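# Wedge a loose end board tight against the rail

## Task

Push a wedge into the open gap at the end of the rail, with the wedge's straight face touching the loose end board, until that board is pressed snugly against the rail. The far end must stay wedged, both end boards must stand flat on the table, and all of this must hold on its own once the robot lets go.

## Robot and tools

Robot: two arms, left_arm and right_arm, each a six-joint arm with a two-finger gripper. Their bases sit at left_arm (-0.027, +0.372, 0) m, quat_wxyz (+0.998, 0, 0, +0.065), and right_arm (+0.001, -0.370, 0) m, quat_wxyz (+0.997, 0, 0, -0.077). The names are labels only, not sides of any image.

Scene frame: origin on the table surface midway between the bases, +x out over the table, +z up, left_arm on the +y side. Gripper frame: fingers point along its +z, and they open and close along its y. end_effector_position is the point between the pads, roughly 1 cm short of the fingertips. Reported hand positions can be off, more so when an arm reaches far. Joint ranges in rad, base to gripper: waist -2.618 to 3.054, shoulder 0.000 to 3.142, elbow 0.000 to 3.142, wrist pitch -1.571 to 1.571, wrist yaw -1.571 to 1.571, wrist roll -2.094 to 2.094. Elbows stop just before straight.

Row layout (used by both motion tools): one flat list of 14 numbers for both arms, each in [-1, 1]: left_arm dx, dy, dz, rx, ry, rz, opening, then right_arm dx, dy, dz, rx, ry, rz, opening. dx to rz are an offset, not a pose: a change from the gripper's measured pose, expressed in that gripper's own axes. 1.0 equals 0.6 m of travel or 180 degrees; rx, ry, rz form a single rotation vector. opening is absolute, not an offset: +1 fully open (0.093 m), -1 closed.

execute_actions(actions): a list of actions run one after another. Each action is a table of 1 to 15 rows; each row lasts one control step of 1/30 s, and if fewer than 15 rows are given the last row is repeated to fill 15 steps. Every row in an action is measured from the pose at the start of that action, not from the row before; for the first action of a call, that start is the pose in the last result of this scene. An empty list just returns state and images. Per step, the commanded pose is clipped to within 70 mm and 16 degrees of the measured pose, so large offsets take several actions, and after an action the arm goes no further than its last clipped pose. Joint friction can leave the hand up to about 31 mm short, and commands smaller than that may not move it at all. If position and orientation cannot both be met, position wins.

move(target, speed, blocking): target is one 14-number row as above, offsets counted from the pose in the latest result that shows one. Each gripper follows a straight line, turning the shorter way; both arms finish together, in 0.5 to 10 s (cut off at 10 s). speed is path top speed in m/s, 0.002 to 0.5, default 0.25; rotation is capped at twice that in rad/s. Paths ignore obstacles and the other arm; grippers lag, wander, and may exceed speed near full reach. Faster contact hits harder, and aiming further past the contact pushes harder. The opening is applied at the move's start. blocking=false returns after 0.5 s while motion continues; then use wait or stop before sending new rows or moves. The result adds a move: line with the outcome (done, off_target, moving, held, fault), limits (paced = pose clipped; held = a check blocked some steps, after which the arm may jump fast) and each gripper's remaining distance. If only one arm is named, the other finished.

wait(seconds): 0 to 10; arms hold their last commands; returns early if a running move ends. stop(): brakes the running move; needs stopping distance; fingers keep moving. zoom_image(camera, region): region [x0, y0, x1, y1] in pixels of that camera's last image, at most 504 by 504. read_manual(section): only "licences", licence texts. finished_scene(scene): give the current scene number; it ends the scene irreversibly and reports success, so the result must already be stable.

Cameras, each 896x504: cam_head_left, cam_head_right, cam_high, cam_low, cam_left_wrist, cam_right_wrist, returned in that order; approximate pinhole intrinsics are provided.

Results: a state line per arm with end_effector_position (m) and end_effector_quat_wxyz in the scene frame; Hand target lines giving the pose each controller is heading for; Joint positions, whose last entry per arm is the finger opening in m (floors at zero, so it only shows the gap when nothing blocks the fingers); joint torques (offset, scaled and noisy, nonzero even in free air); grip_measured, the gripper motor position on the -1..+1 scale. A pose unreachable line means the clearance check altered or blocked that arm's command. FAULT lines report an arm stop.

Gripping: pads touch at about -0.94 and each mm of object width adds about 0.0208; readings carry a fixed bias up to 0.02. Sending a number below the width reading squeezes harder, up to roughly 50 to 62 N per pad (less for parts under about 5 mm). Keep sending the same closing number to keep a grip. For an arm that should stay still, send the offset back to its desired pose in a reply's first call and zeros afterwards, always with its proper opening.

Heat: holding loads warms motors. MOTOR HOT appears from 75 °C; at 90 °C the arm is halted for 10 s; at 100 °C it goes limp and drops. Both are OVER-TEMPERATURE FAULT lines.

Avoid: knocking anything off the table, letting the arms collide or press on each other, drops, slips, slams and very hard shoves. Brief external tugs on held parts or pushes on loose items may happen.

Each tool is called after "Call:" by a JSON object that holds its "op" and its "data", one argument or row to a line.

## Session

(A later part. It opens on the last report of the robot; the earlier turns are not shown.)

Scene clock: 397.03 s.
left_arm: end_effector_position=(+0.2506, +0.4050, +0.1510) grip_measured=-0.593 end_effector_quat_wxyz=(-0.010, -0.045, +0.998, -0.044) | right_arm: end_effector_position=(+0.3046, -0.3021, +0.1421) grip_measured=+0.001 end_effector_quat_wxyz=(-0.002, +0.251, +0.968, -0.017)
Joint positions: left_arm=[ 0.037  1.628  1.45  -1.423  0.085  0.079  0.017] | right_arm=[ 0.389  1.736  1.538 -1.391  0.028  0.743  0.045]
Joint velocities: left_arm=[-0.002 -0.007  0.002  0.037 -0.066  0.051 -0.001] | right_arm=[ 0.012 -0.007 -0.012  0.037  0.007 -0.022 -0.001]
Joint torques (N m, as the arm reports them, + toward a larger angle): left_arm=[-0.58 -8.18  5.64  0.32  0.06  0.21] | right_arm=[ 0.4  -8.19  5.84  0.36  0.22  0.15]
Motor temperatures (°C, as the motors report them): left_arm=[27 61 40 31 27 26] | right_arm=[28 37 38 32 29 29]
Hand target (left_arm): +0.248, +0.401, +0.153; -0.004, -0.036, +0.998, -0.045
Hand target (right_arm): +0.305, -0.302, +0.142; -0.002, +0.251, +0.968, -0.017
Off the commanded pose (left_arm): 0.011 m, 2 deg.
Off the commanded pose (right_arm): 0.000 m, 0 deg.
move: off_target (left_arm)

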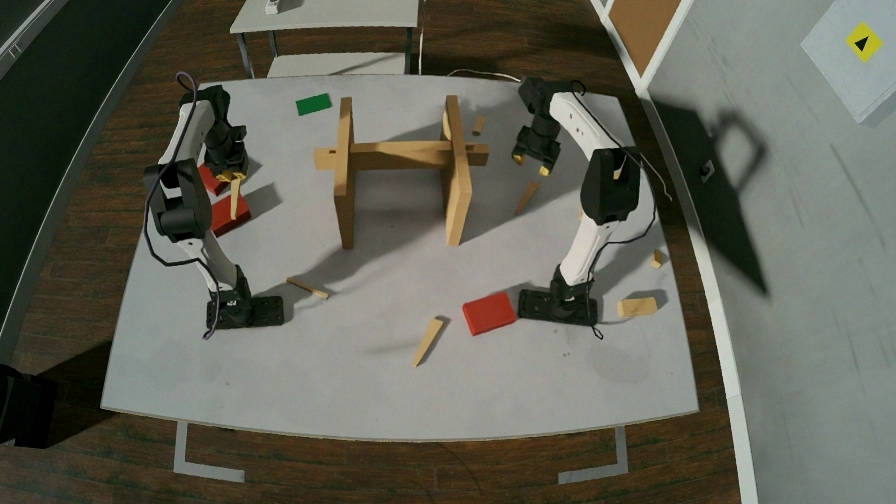

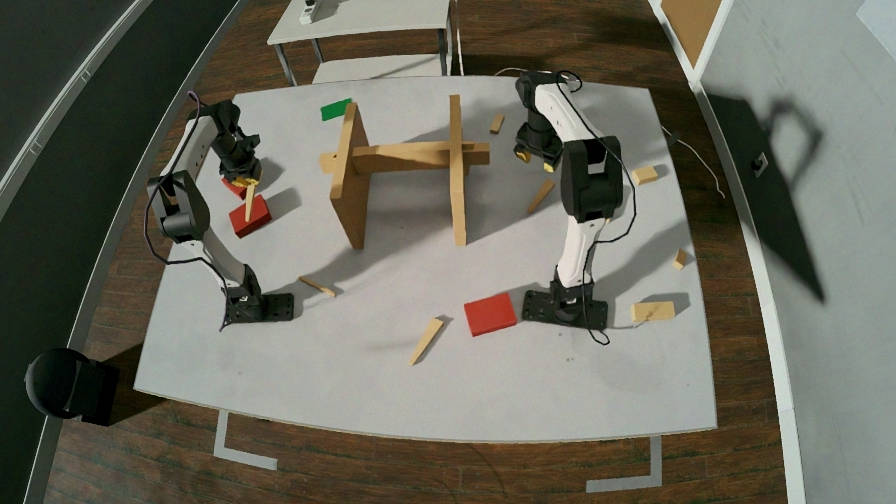

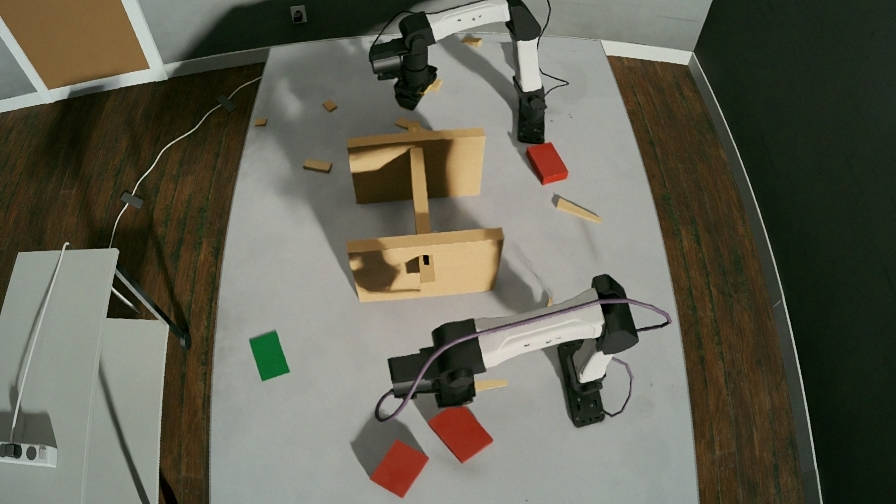

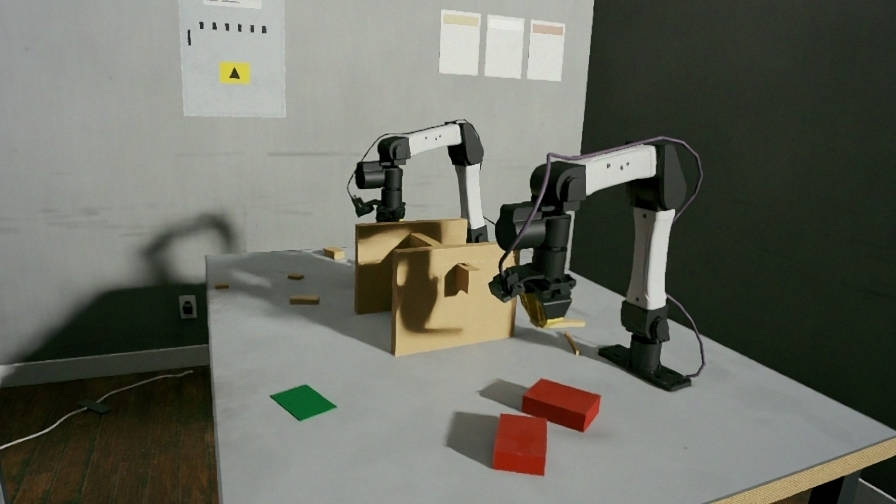

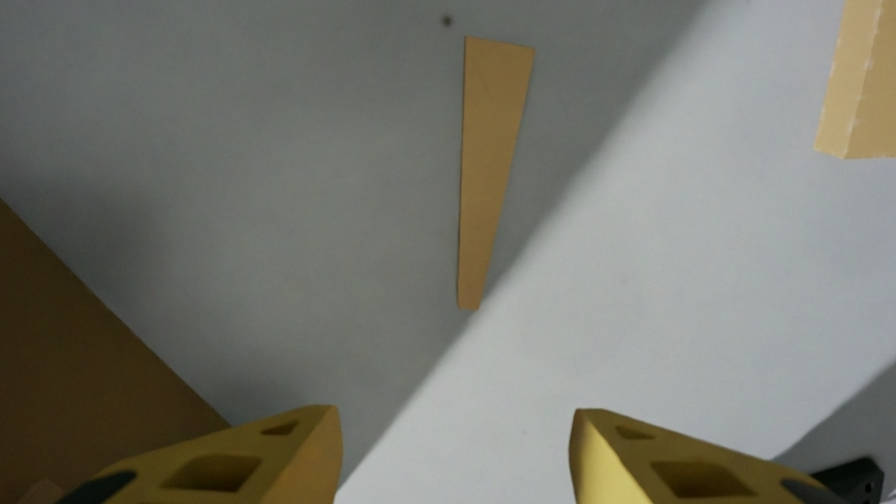

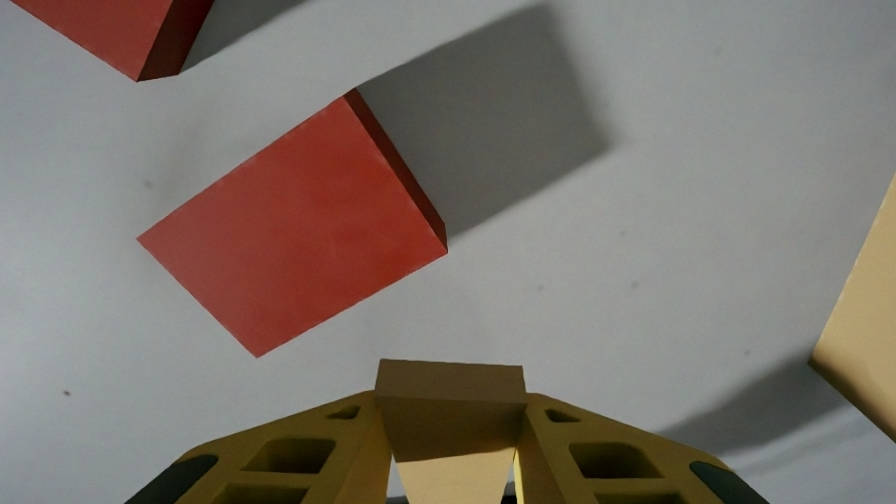

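Call:
{"op": "move", "data": {
  "target": [-0.0328, -0.3683, -0.2348, -0.0106, -0.4446, 0.0159, -0.62, 0, 0, 0, 0, 0, 0, 0.0],
  "speed": 0.3
}}

Scene clock: 449.00 s.
left_arm: end_effector_position=(+0.2942, +0.2030, +0.3050) grip_measured=-0.593 end_effector_quat_wxyz=(+0.633, -0.026, +0.773, +0.022) | right_arm: end_effector_position=(+0.3046, -0.3021, +0.1421) grip_measured=+0.001 end_effector_quat_wxyz=(-0.002, +0.251, +0.968, -0.017)
Joint positions: left_arm=[-0.986  1.169  0.949 -0.101 -0.897 -0.253  0.017] | right_arm=[ 0.389  1.736  1.538 -1.391  0.028  0.743  0.045]
Joint velocities: left_arm=[-0.022  0.002 -0.002 -0.007 -0.037  0.022 -0.001] | right_arm=[-0.012 -0.002  0.007 -0.007  0.037  0.007  0.   ]
Joint torques (N m, as the arm reports them, + toward a larger angle): left_arm=[-0.36 -2.74  7.2   2.05 -0.2   0.15] | right_arm=[ 0.4  -8.19  5.84  0.36  0.22  0.15]
Motor temperatures (°C, as the motors report them): left_arm=[27 51 39 31 27 26] | right_arm=[28 38 39 32 29 29]
Hand target (left_arm): +0.295, +0.199, +0.302; +0.635, -0.023, +0.771, +0.023
Hand target (right_arm): +0.305, -0.302, +0.142; -0.002, +0.251, +0.968, -0.017
Off the commanded pose (left_arm): 0.006 m, 2 deg.
Off the commanded pose (right_arm): 0.000 m, 0 deg.
move: done

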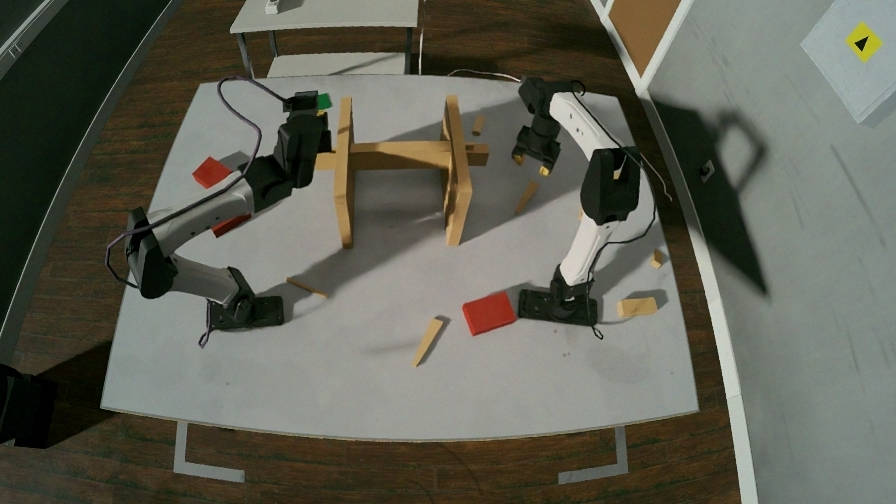

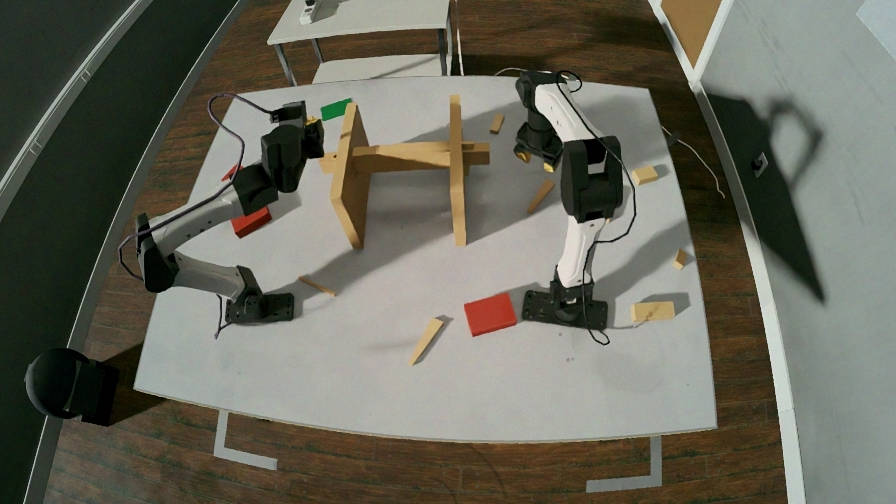

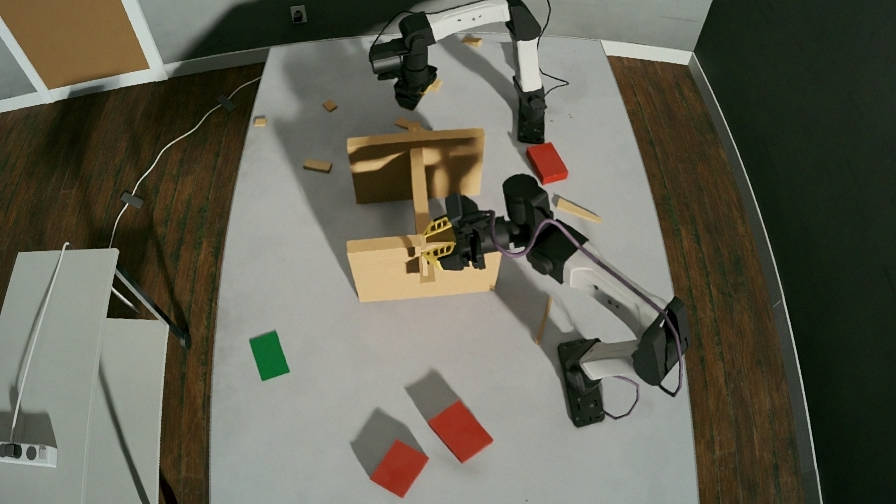

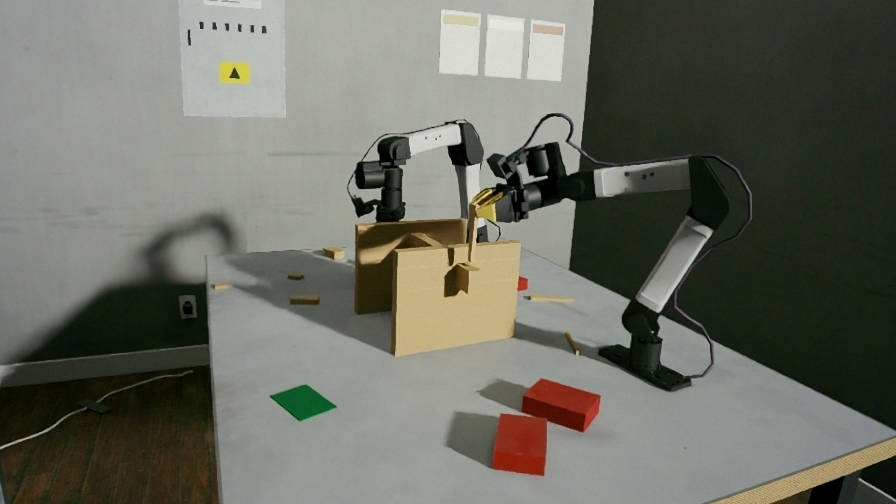

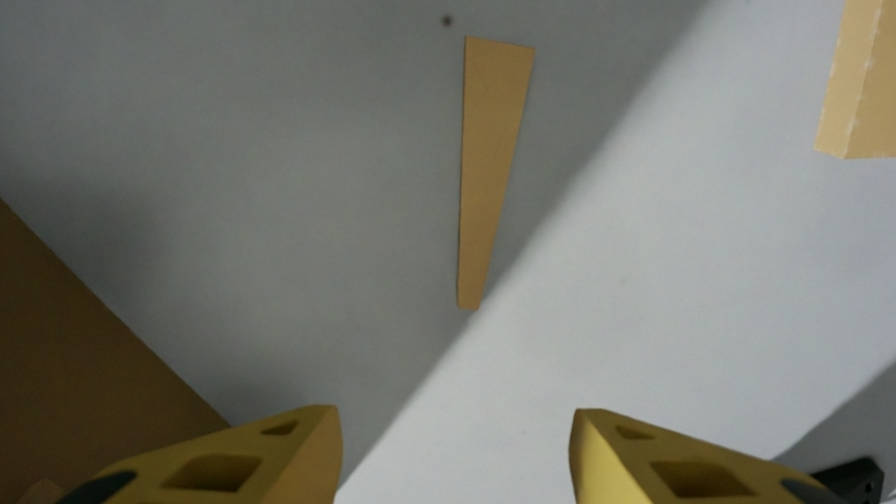

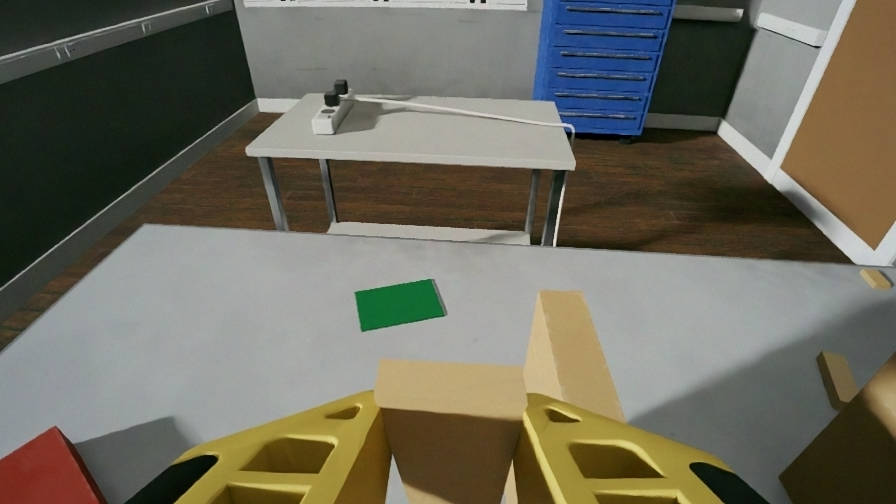

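Call:
{"op": "zoom_image", "data": {
  "camera": "cam_low",
  "region": [400, 170, 560, 310]
}}

Call:
{"op": "zoom_image", "data": {
  "camera": "cam_high",
  "region": [360, 190, 520, 310]
}}

Region (400, 170, 560, 310) of cam_low's 896x504 image, scaled by 3.150, with more detail than that image has; it fills the top 441 rows of this view, and the rest is white.

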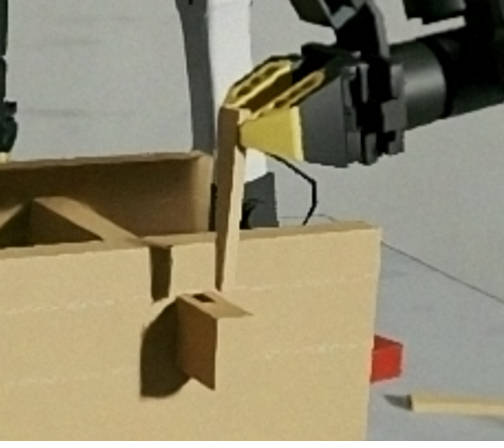

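Region (360, 190, 520, 310) of cam_high's 896x504 image, scaled by 3.150, with more detail than that image has; it fills the top 378 rows of this view, and the rest is white.

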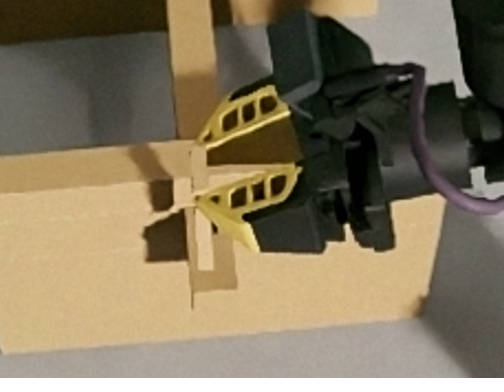

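Call:
{"op": "move", "data": {
  "target": [0.015, -0.05, -0.0072, 0, 0, -0.0128, -0.62, 0, 0, 0, 0, 0, 0, 0.0],
  "speed": 0.08
}}

Scene clock: 552.30 s.
left_arm: end_effector_position=(+0.2901, +0.1787, +0.2903) grip_measured=-0.593 end_effector_quat_wxyz=(+0.629, -0.034, +0.777, +0.019) | right_arm: end_effector_position=(+0.3046, -0.3021, +0.1421) grip_measured=+0.001 end_effector_quat_wxyz=(-0.002, +0.251, +0.968, -0.017)
Joint positions: left_arm=[-1.061  1.246  0.962 -0.095 -0.969 -0.33   0.017] | right_arm=[ 0.389  1.736  1.538 -1.391  0.028  0.743  0.045]
Joint velocities: left_arm=[-0.012  0.012 -0.022  0.022 -0.051  0.037 -0.   ] | right_arm=[-0.007 -0.027  0.002  0.022  0.022 -0.007  0.001]
Joint torques (N m, as the arm reports them, + toward a larger angle): left_arm=[-0.67 -3.22 10.07  1.8  -0.22 -0.03] | right_arm=[ 0.41 -8.2   5.83  0.36  0.22  0.15]
Motor temperatures (°C, as the motors report them): left_arm=[27 38 42 41 27 26] | right_arm=[28 39 39 32 29 29]
Hand target (left_arm): +0.291, +0.173, +0.298; +0.634, -0.041, +0.772, +0.009
Hand target (right_arm): +0.305, -0.302, +0.142; -0.002, +0.251, +0.968, -0.017
Off the commanded pose (left_arm): 0.009 m, 2 deg.
Off the commanded pose (right_arm): 0.000 m, 0 deg.
move: done

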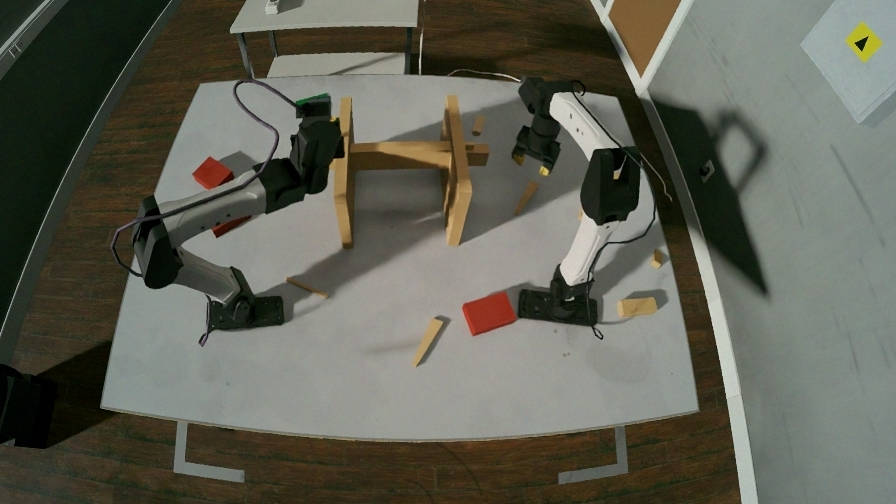

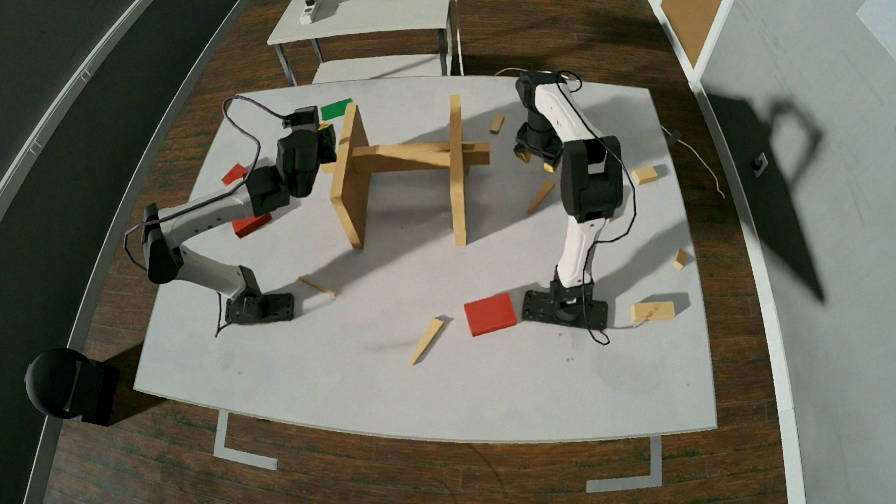

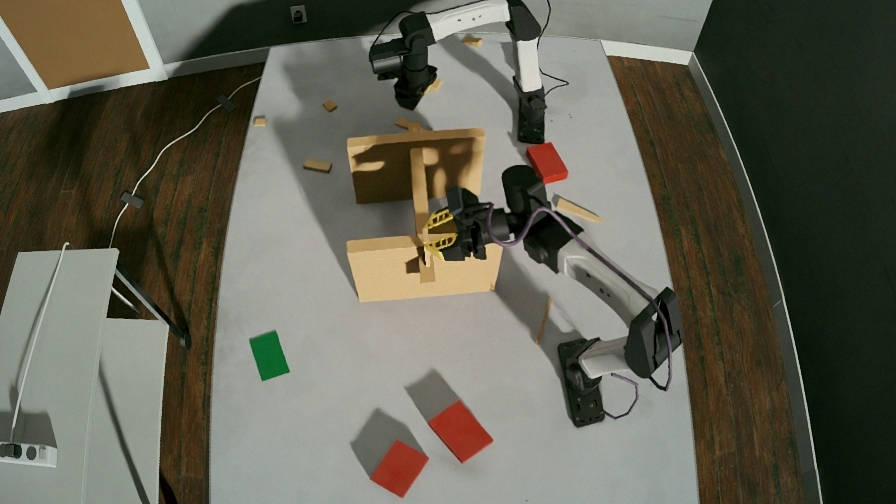

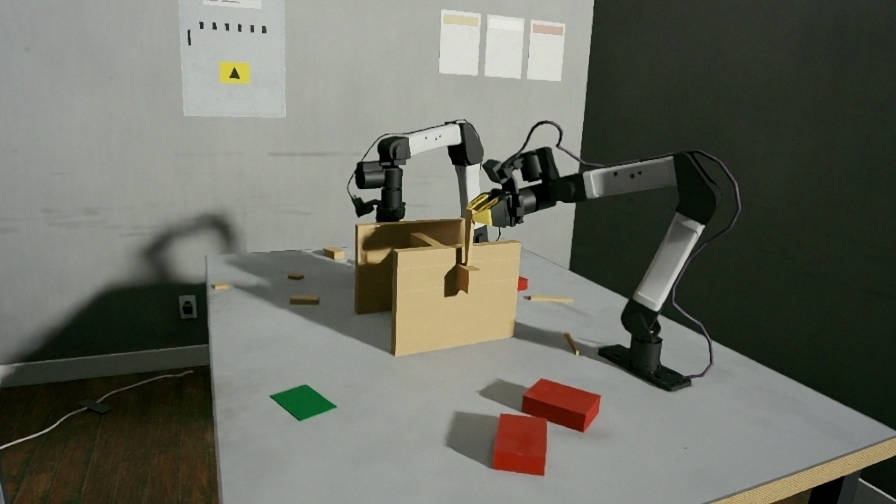

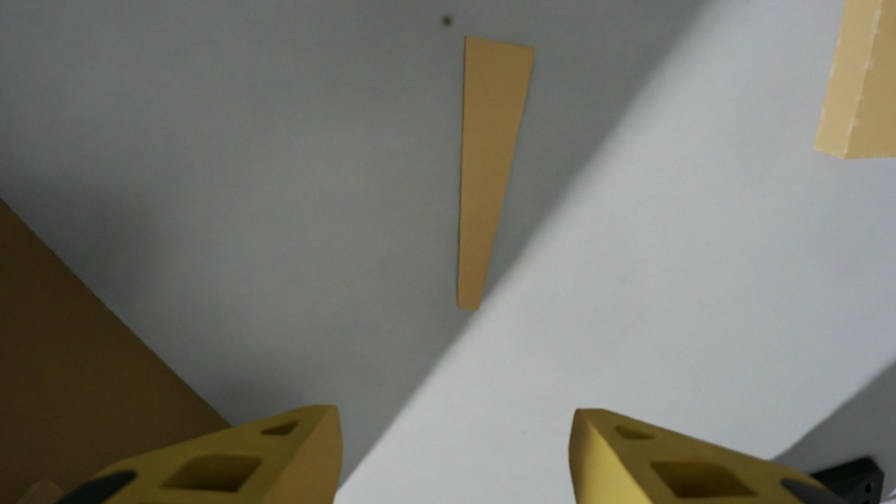

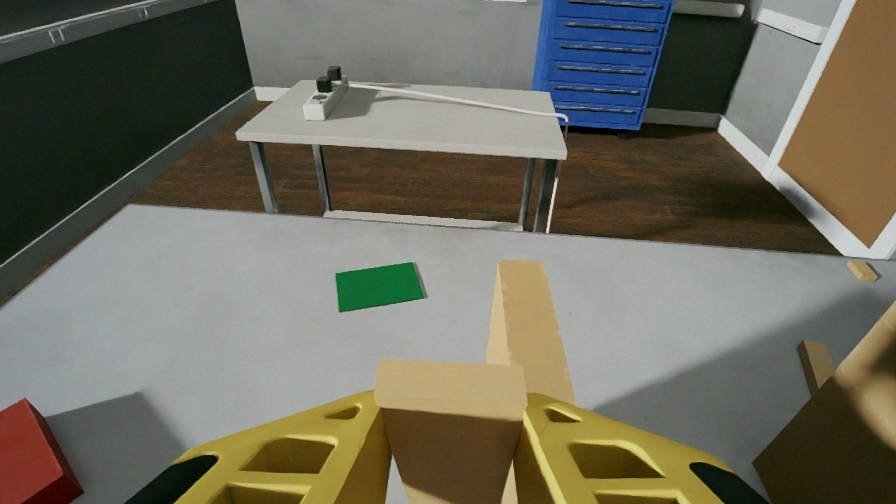

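Call:
{"op": "zoom_image", "data": {
  "camera": "cam_low",
  "region": [420, 190, 530, 300]
}}

Call:
{"op": "zoom_image", "data": {
  "camera": "cam_high",
  "region": [380, 200, 480, 300]
}}

Region (420, 190, 530, 300) of cam_low's 896x504 image, scaled by 4.582, with more detail than that image has.

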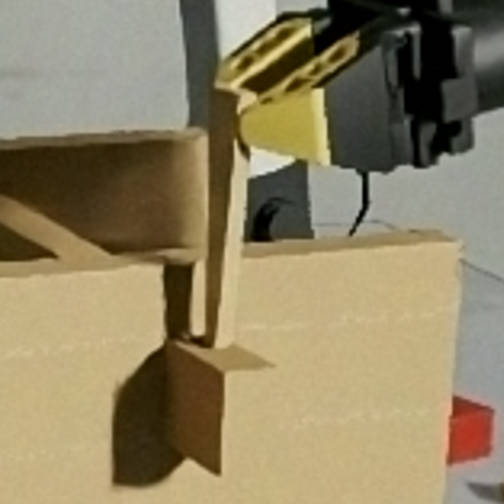

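Region (380, 200, 480, 300) of cam_high's 896x504 image, scaled by 5.040, with more detail than that image has.

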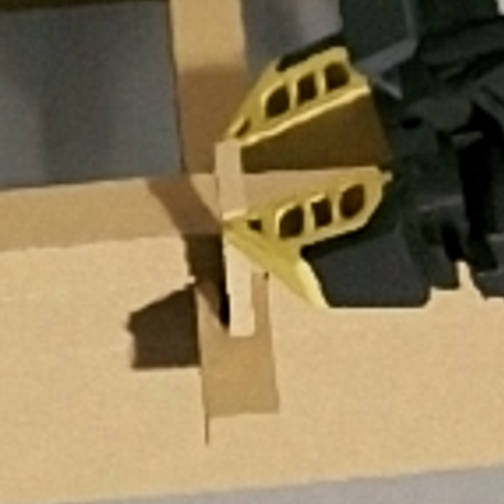

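Call:
{"op": "move", "data": {
  "target": [-0.0219, -0.0218, 0.0103, 0.0027, 0.04, -0.0136, -0.62, 0, 0, 0, 0, 0, 0, 0.0],
  "speed": 0.05
}}

Scene clock: 602.50 s.
left_arm: end_effector_position=(+0.2947, +0.1671, +0.2979) grip_measured=-0.593 end_effector_quat_wxyz=(+0.577, -0.041, +0.815, +0.002) | right_arm: end_effector_position=(+0.3046, -0.3021, +0.1421) grip_measured=+0.001 end_effector_quat_wxyz=(-0.002, +0.251, +0.968, -0.017)
Joint positions: left_arm=[-1.048  1.323  1.177 -0.413 -0.892 -0.499  0.017] | right_arm=[ 0.389  1.736  1.538 -1.391  0.028  0.743  0.045]
Joint velocities: left_arm=[ 0.002 -0.002 -0.012 -0.037 -0.037 -0.051 -0.001] | right_arm=[ 0.007 -0.007 -0.012  0.007 -0.037 -0.022  0.001]
Joint torques (N m, as the arm reports them, + toward a larger angle): left_arm=[ 0.9  -3.76  9.89  1.62 -0.16 -0.04] | right_arm=[ 0.41 -8.19  5.83  0.36  0.22  0.15]
Motor temperatures (°C, as the motors report them): left_arm=[27 37 49 42 27 26] | right_arm=[28 39 40 32 29 29]
Hand target (left_arm): +0.299, +0.167, +0.302; +0.578, -0.049, +0.814, -0.001
Hand target (right_arm): +0.305, -0.302, +0.142; -0.002, +0.251, +0.968, -0.017
Off the commanded pose (left_arm): 0.007 m, 1 deg.
Off the commanded pose (right_arm): 0.000 m, 0 deg.
move: done

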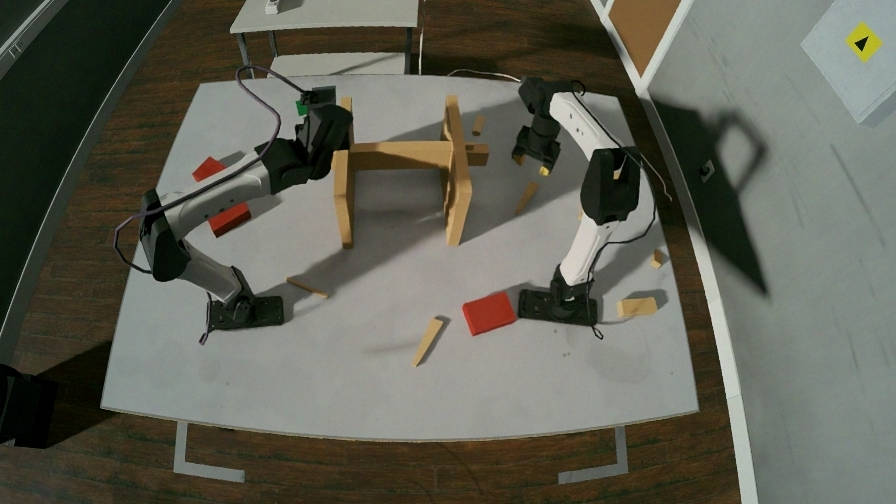

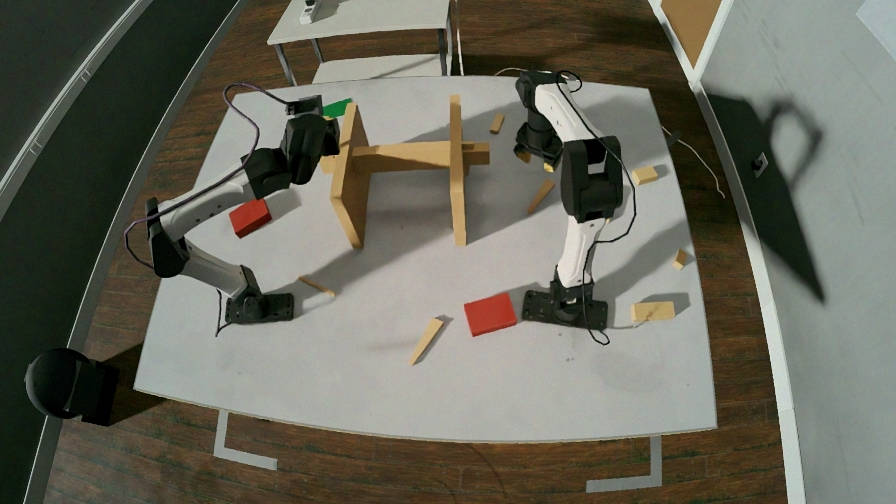

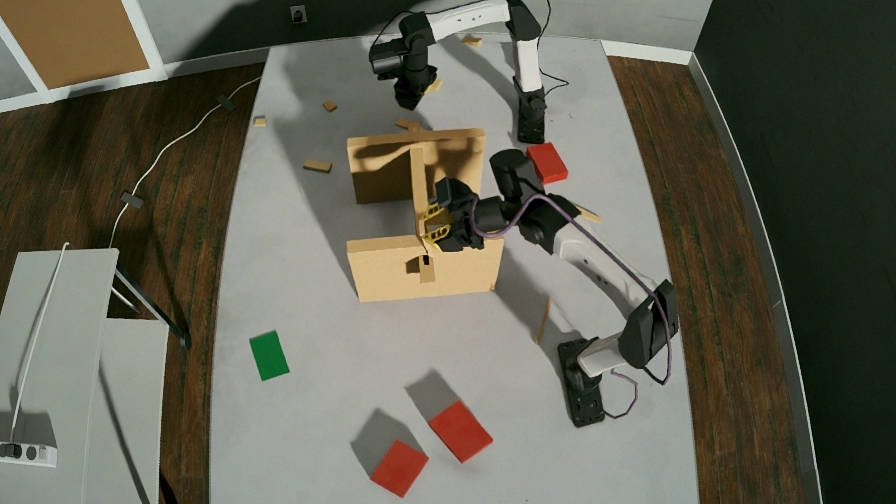

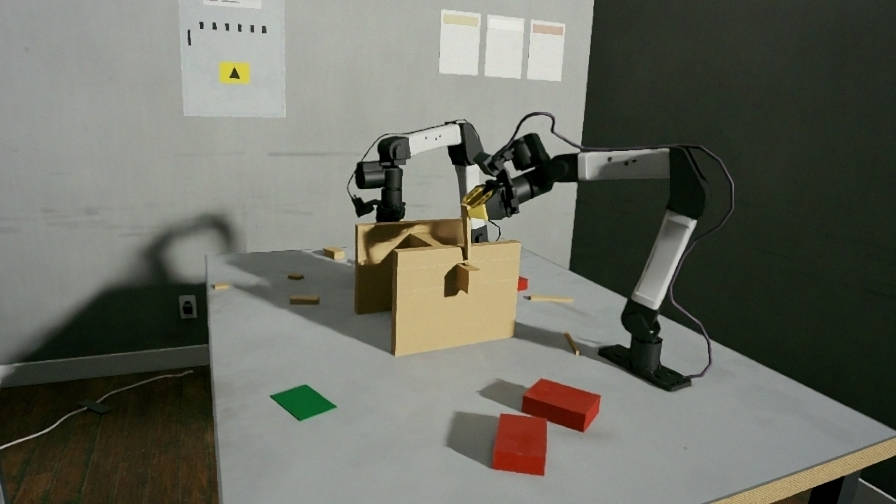

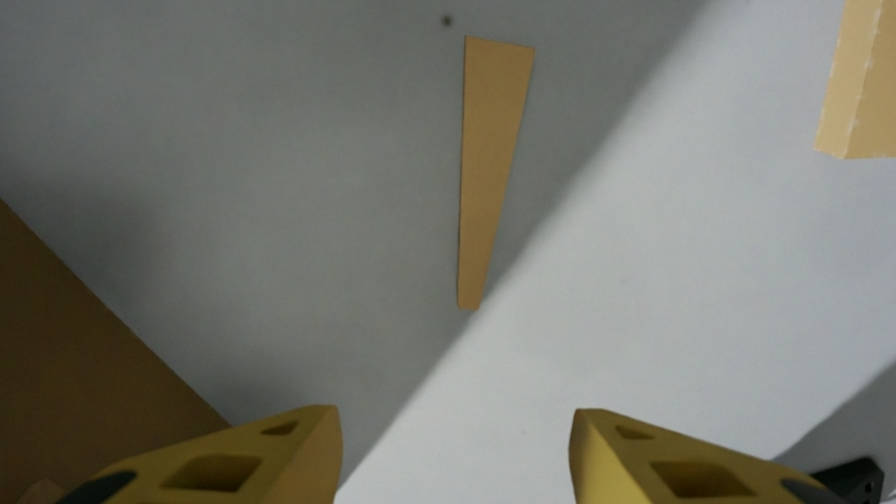

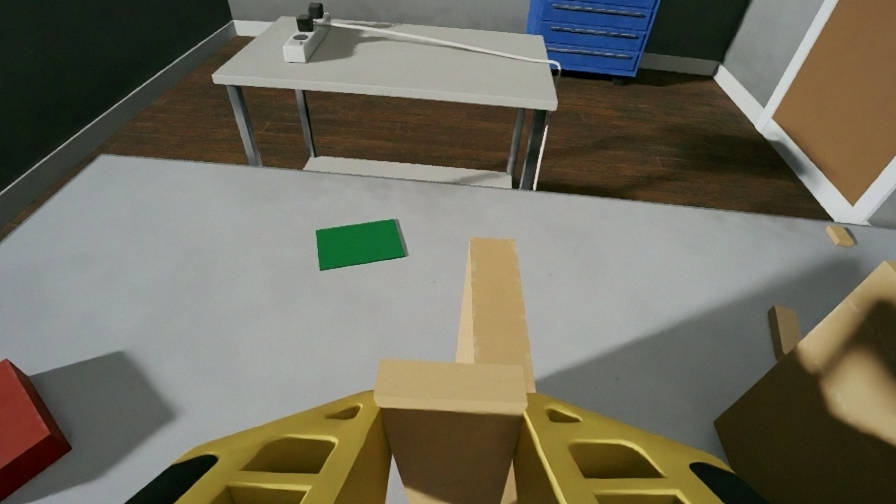

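Call:
{"op": "zoom_image", "data": {
  "camera": "cam_low",
  "region": [420, 190, 530, 300]
}}

Call:
{"op": "zoom_image", "data": {
  "camera": "cam_high",
  "region": [380, 200, 480, 300]
}}

Region (420, 190, 530, 300) of cam_low's 896x504 image, scaled by 4.582, with more detail than that image has.

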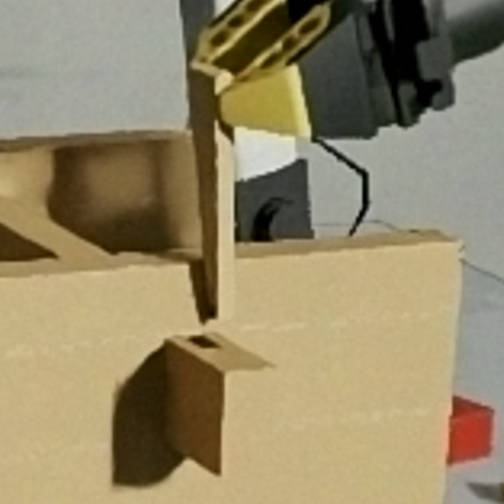

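Region (380, 200, 480, 300) of cam_high's 896x504 image, scaled by 5.040, with more detail than that image has.

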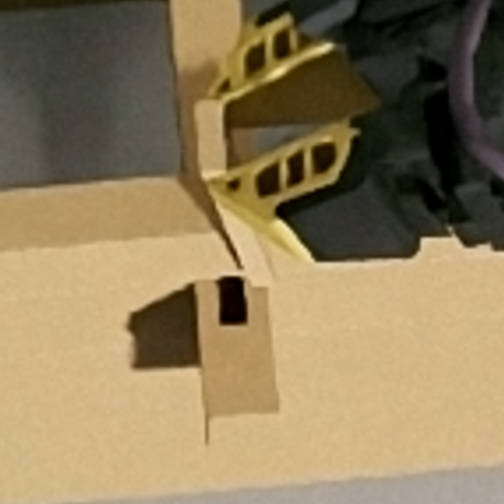

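Call:
{"op": "move", "data": {
  "target": [0.0166, 0.0055, 0.0223, 0, 0, 0, -0.62, 0, 0, 0, 0, 0, 0, 0.0],
  "speed": 0.03
}}

Call:
{"op": "zoom_image", "data": {
  "camera": "cam_low",
  "region": [420, 190, 530, 300]
}}

Call:
{"op": "zoom_image", "data": {
  "camera": "cam_high",
  "region": [380, 200, 480, 300]
}}

Scene clock: 622.97 s.
left_arm: end_effector_position=(+0.3000, +0.1693, +0.2879) grip_measured=-0.593 end_effector_quat_wxyz=(+0.577, -0.040, +0.816, +0.001) | right_arm: end_effector_position=(+0.3046, -0.3021, +0.1421) grip_measured=+0.001 end_effector_quat_wxyz=(-0.002, +0.251, +0.968, -0.017)
Joint positions: left_arm=[-1.027  1.323  1.135 -0.358 -0.871 -0.482  0.017] | right_arm=[ 0.389  1.736  1.538 -1.391  0.028  0.743  0.045]
Joint velocities: left_arm=[ 0.002 -0.012  0.012  0.022 -0.022  0.007 -0.001] | right_arm=[-0.007  0.007 -0.017 -0.051 -0.051  0.051 -0.   ]
Joint torques (N m, as the arm reports them, + toward a larger angle): left_arm=[ 0.98 -4.52  6.95  1.93 -0.13  0.18] | right_arm=[ 0.41 -8.2   5.82  0.36  0.22  0.15]
Motor temperatures (°C, as the motors report them): left_arm=[27 37 50 42 27 26] | right_arm=[28 39 40 32 29 29]
Hand target (left_arm): +0.304, +0.170, +0.284; +0.577, -0.041, +0.816, +0.002
Hand target (right_arm): +0.305, -0.302, +0.142; -0.002, +0.251, +0.968, -0.017
Off the commanded pose (left_arm): 0.006 m, 0 deg.
Off the commanded pose (right_arm): 0.000 m, 0 deg.
move: done

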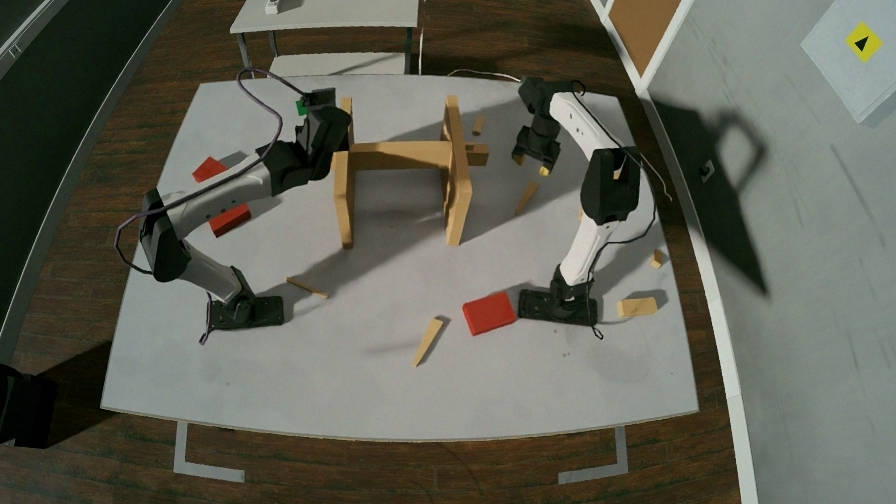

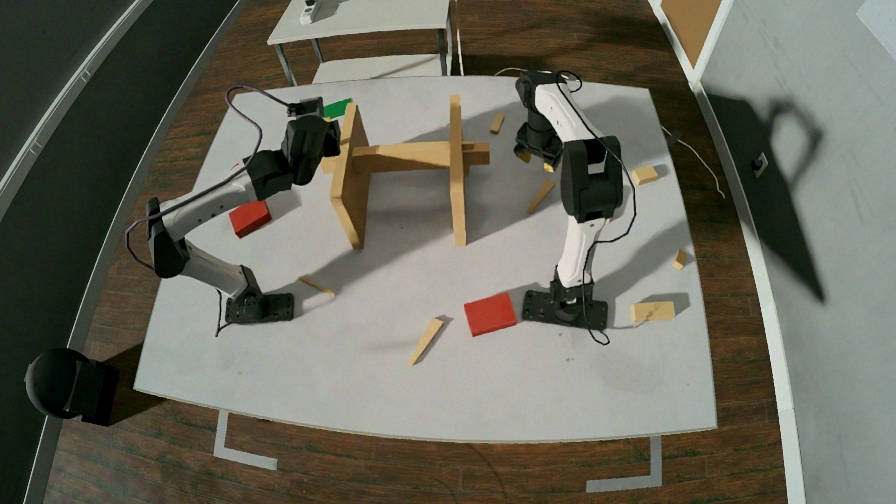

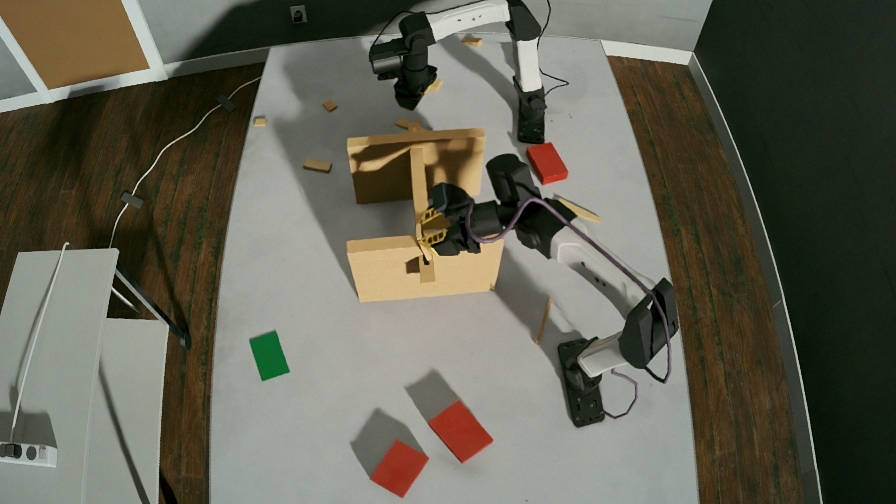

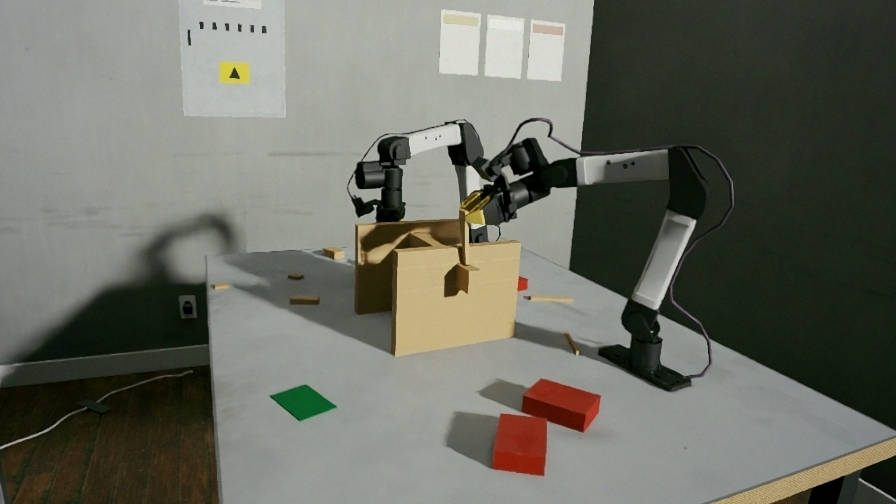

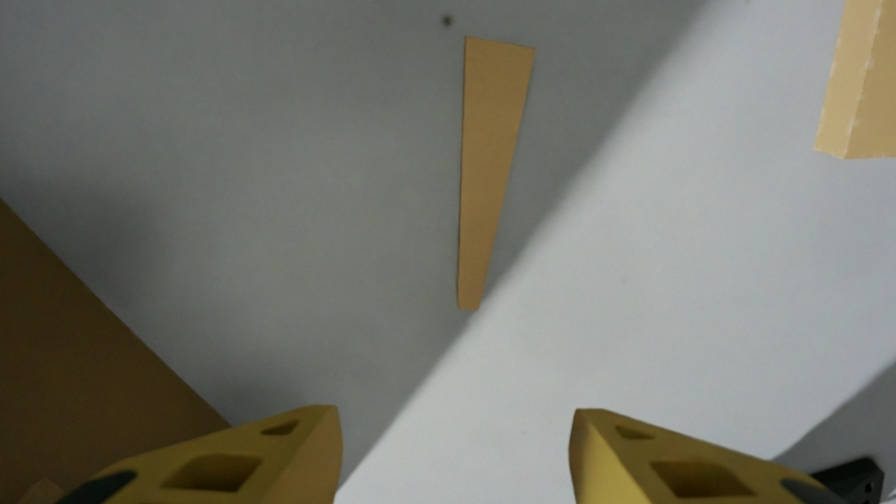

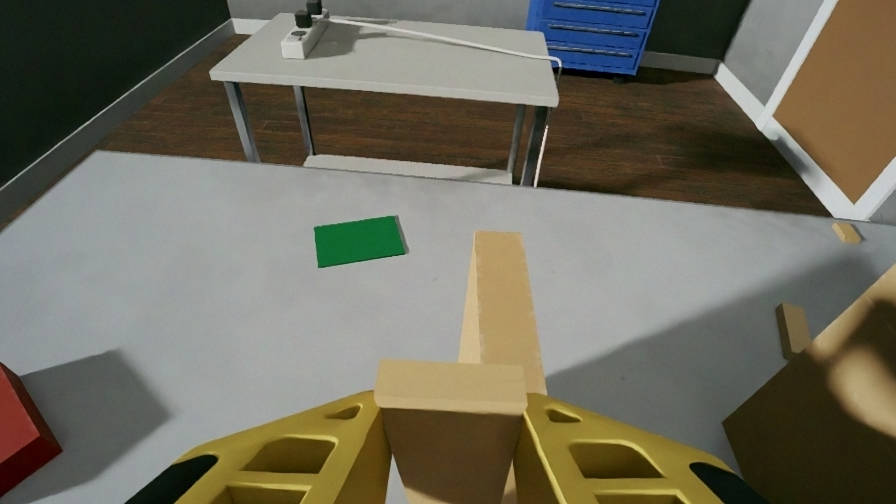

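Region (420, 190, 530, 300) of cam_low's 896x504 image, scaled by 4.582, with more detail than that image has.

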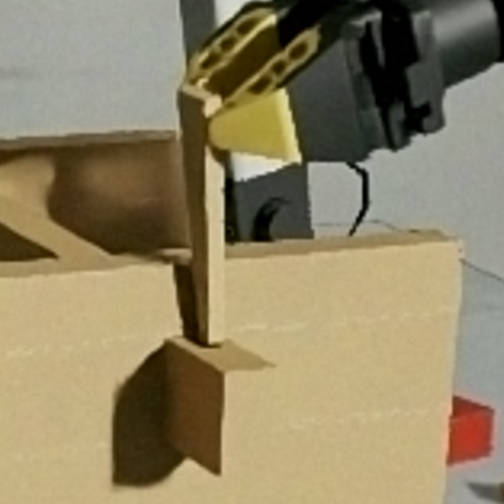

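Region (380, 200, 480, 300) of cam_high's 896x504 image, scaled by 5.040, with more detail than that image has.

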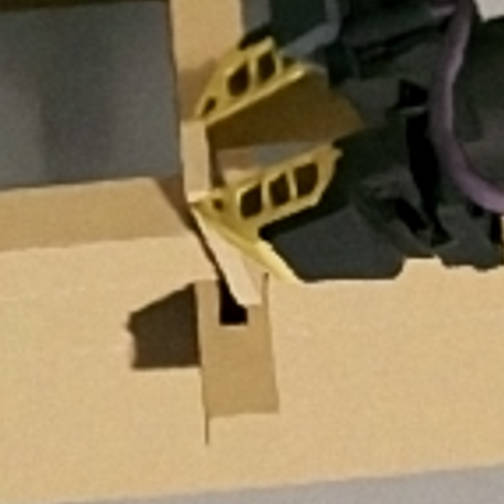

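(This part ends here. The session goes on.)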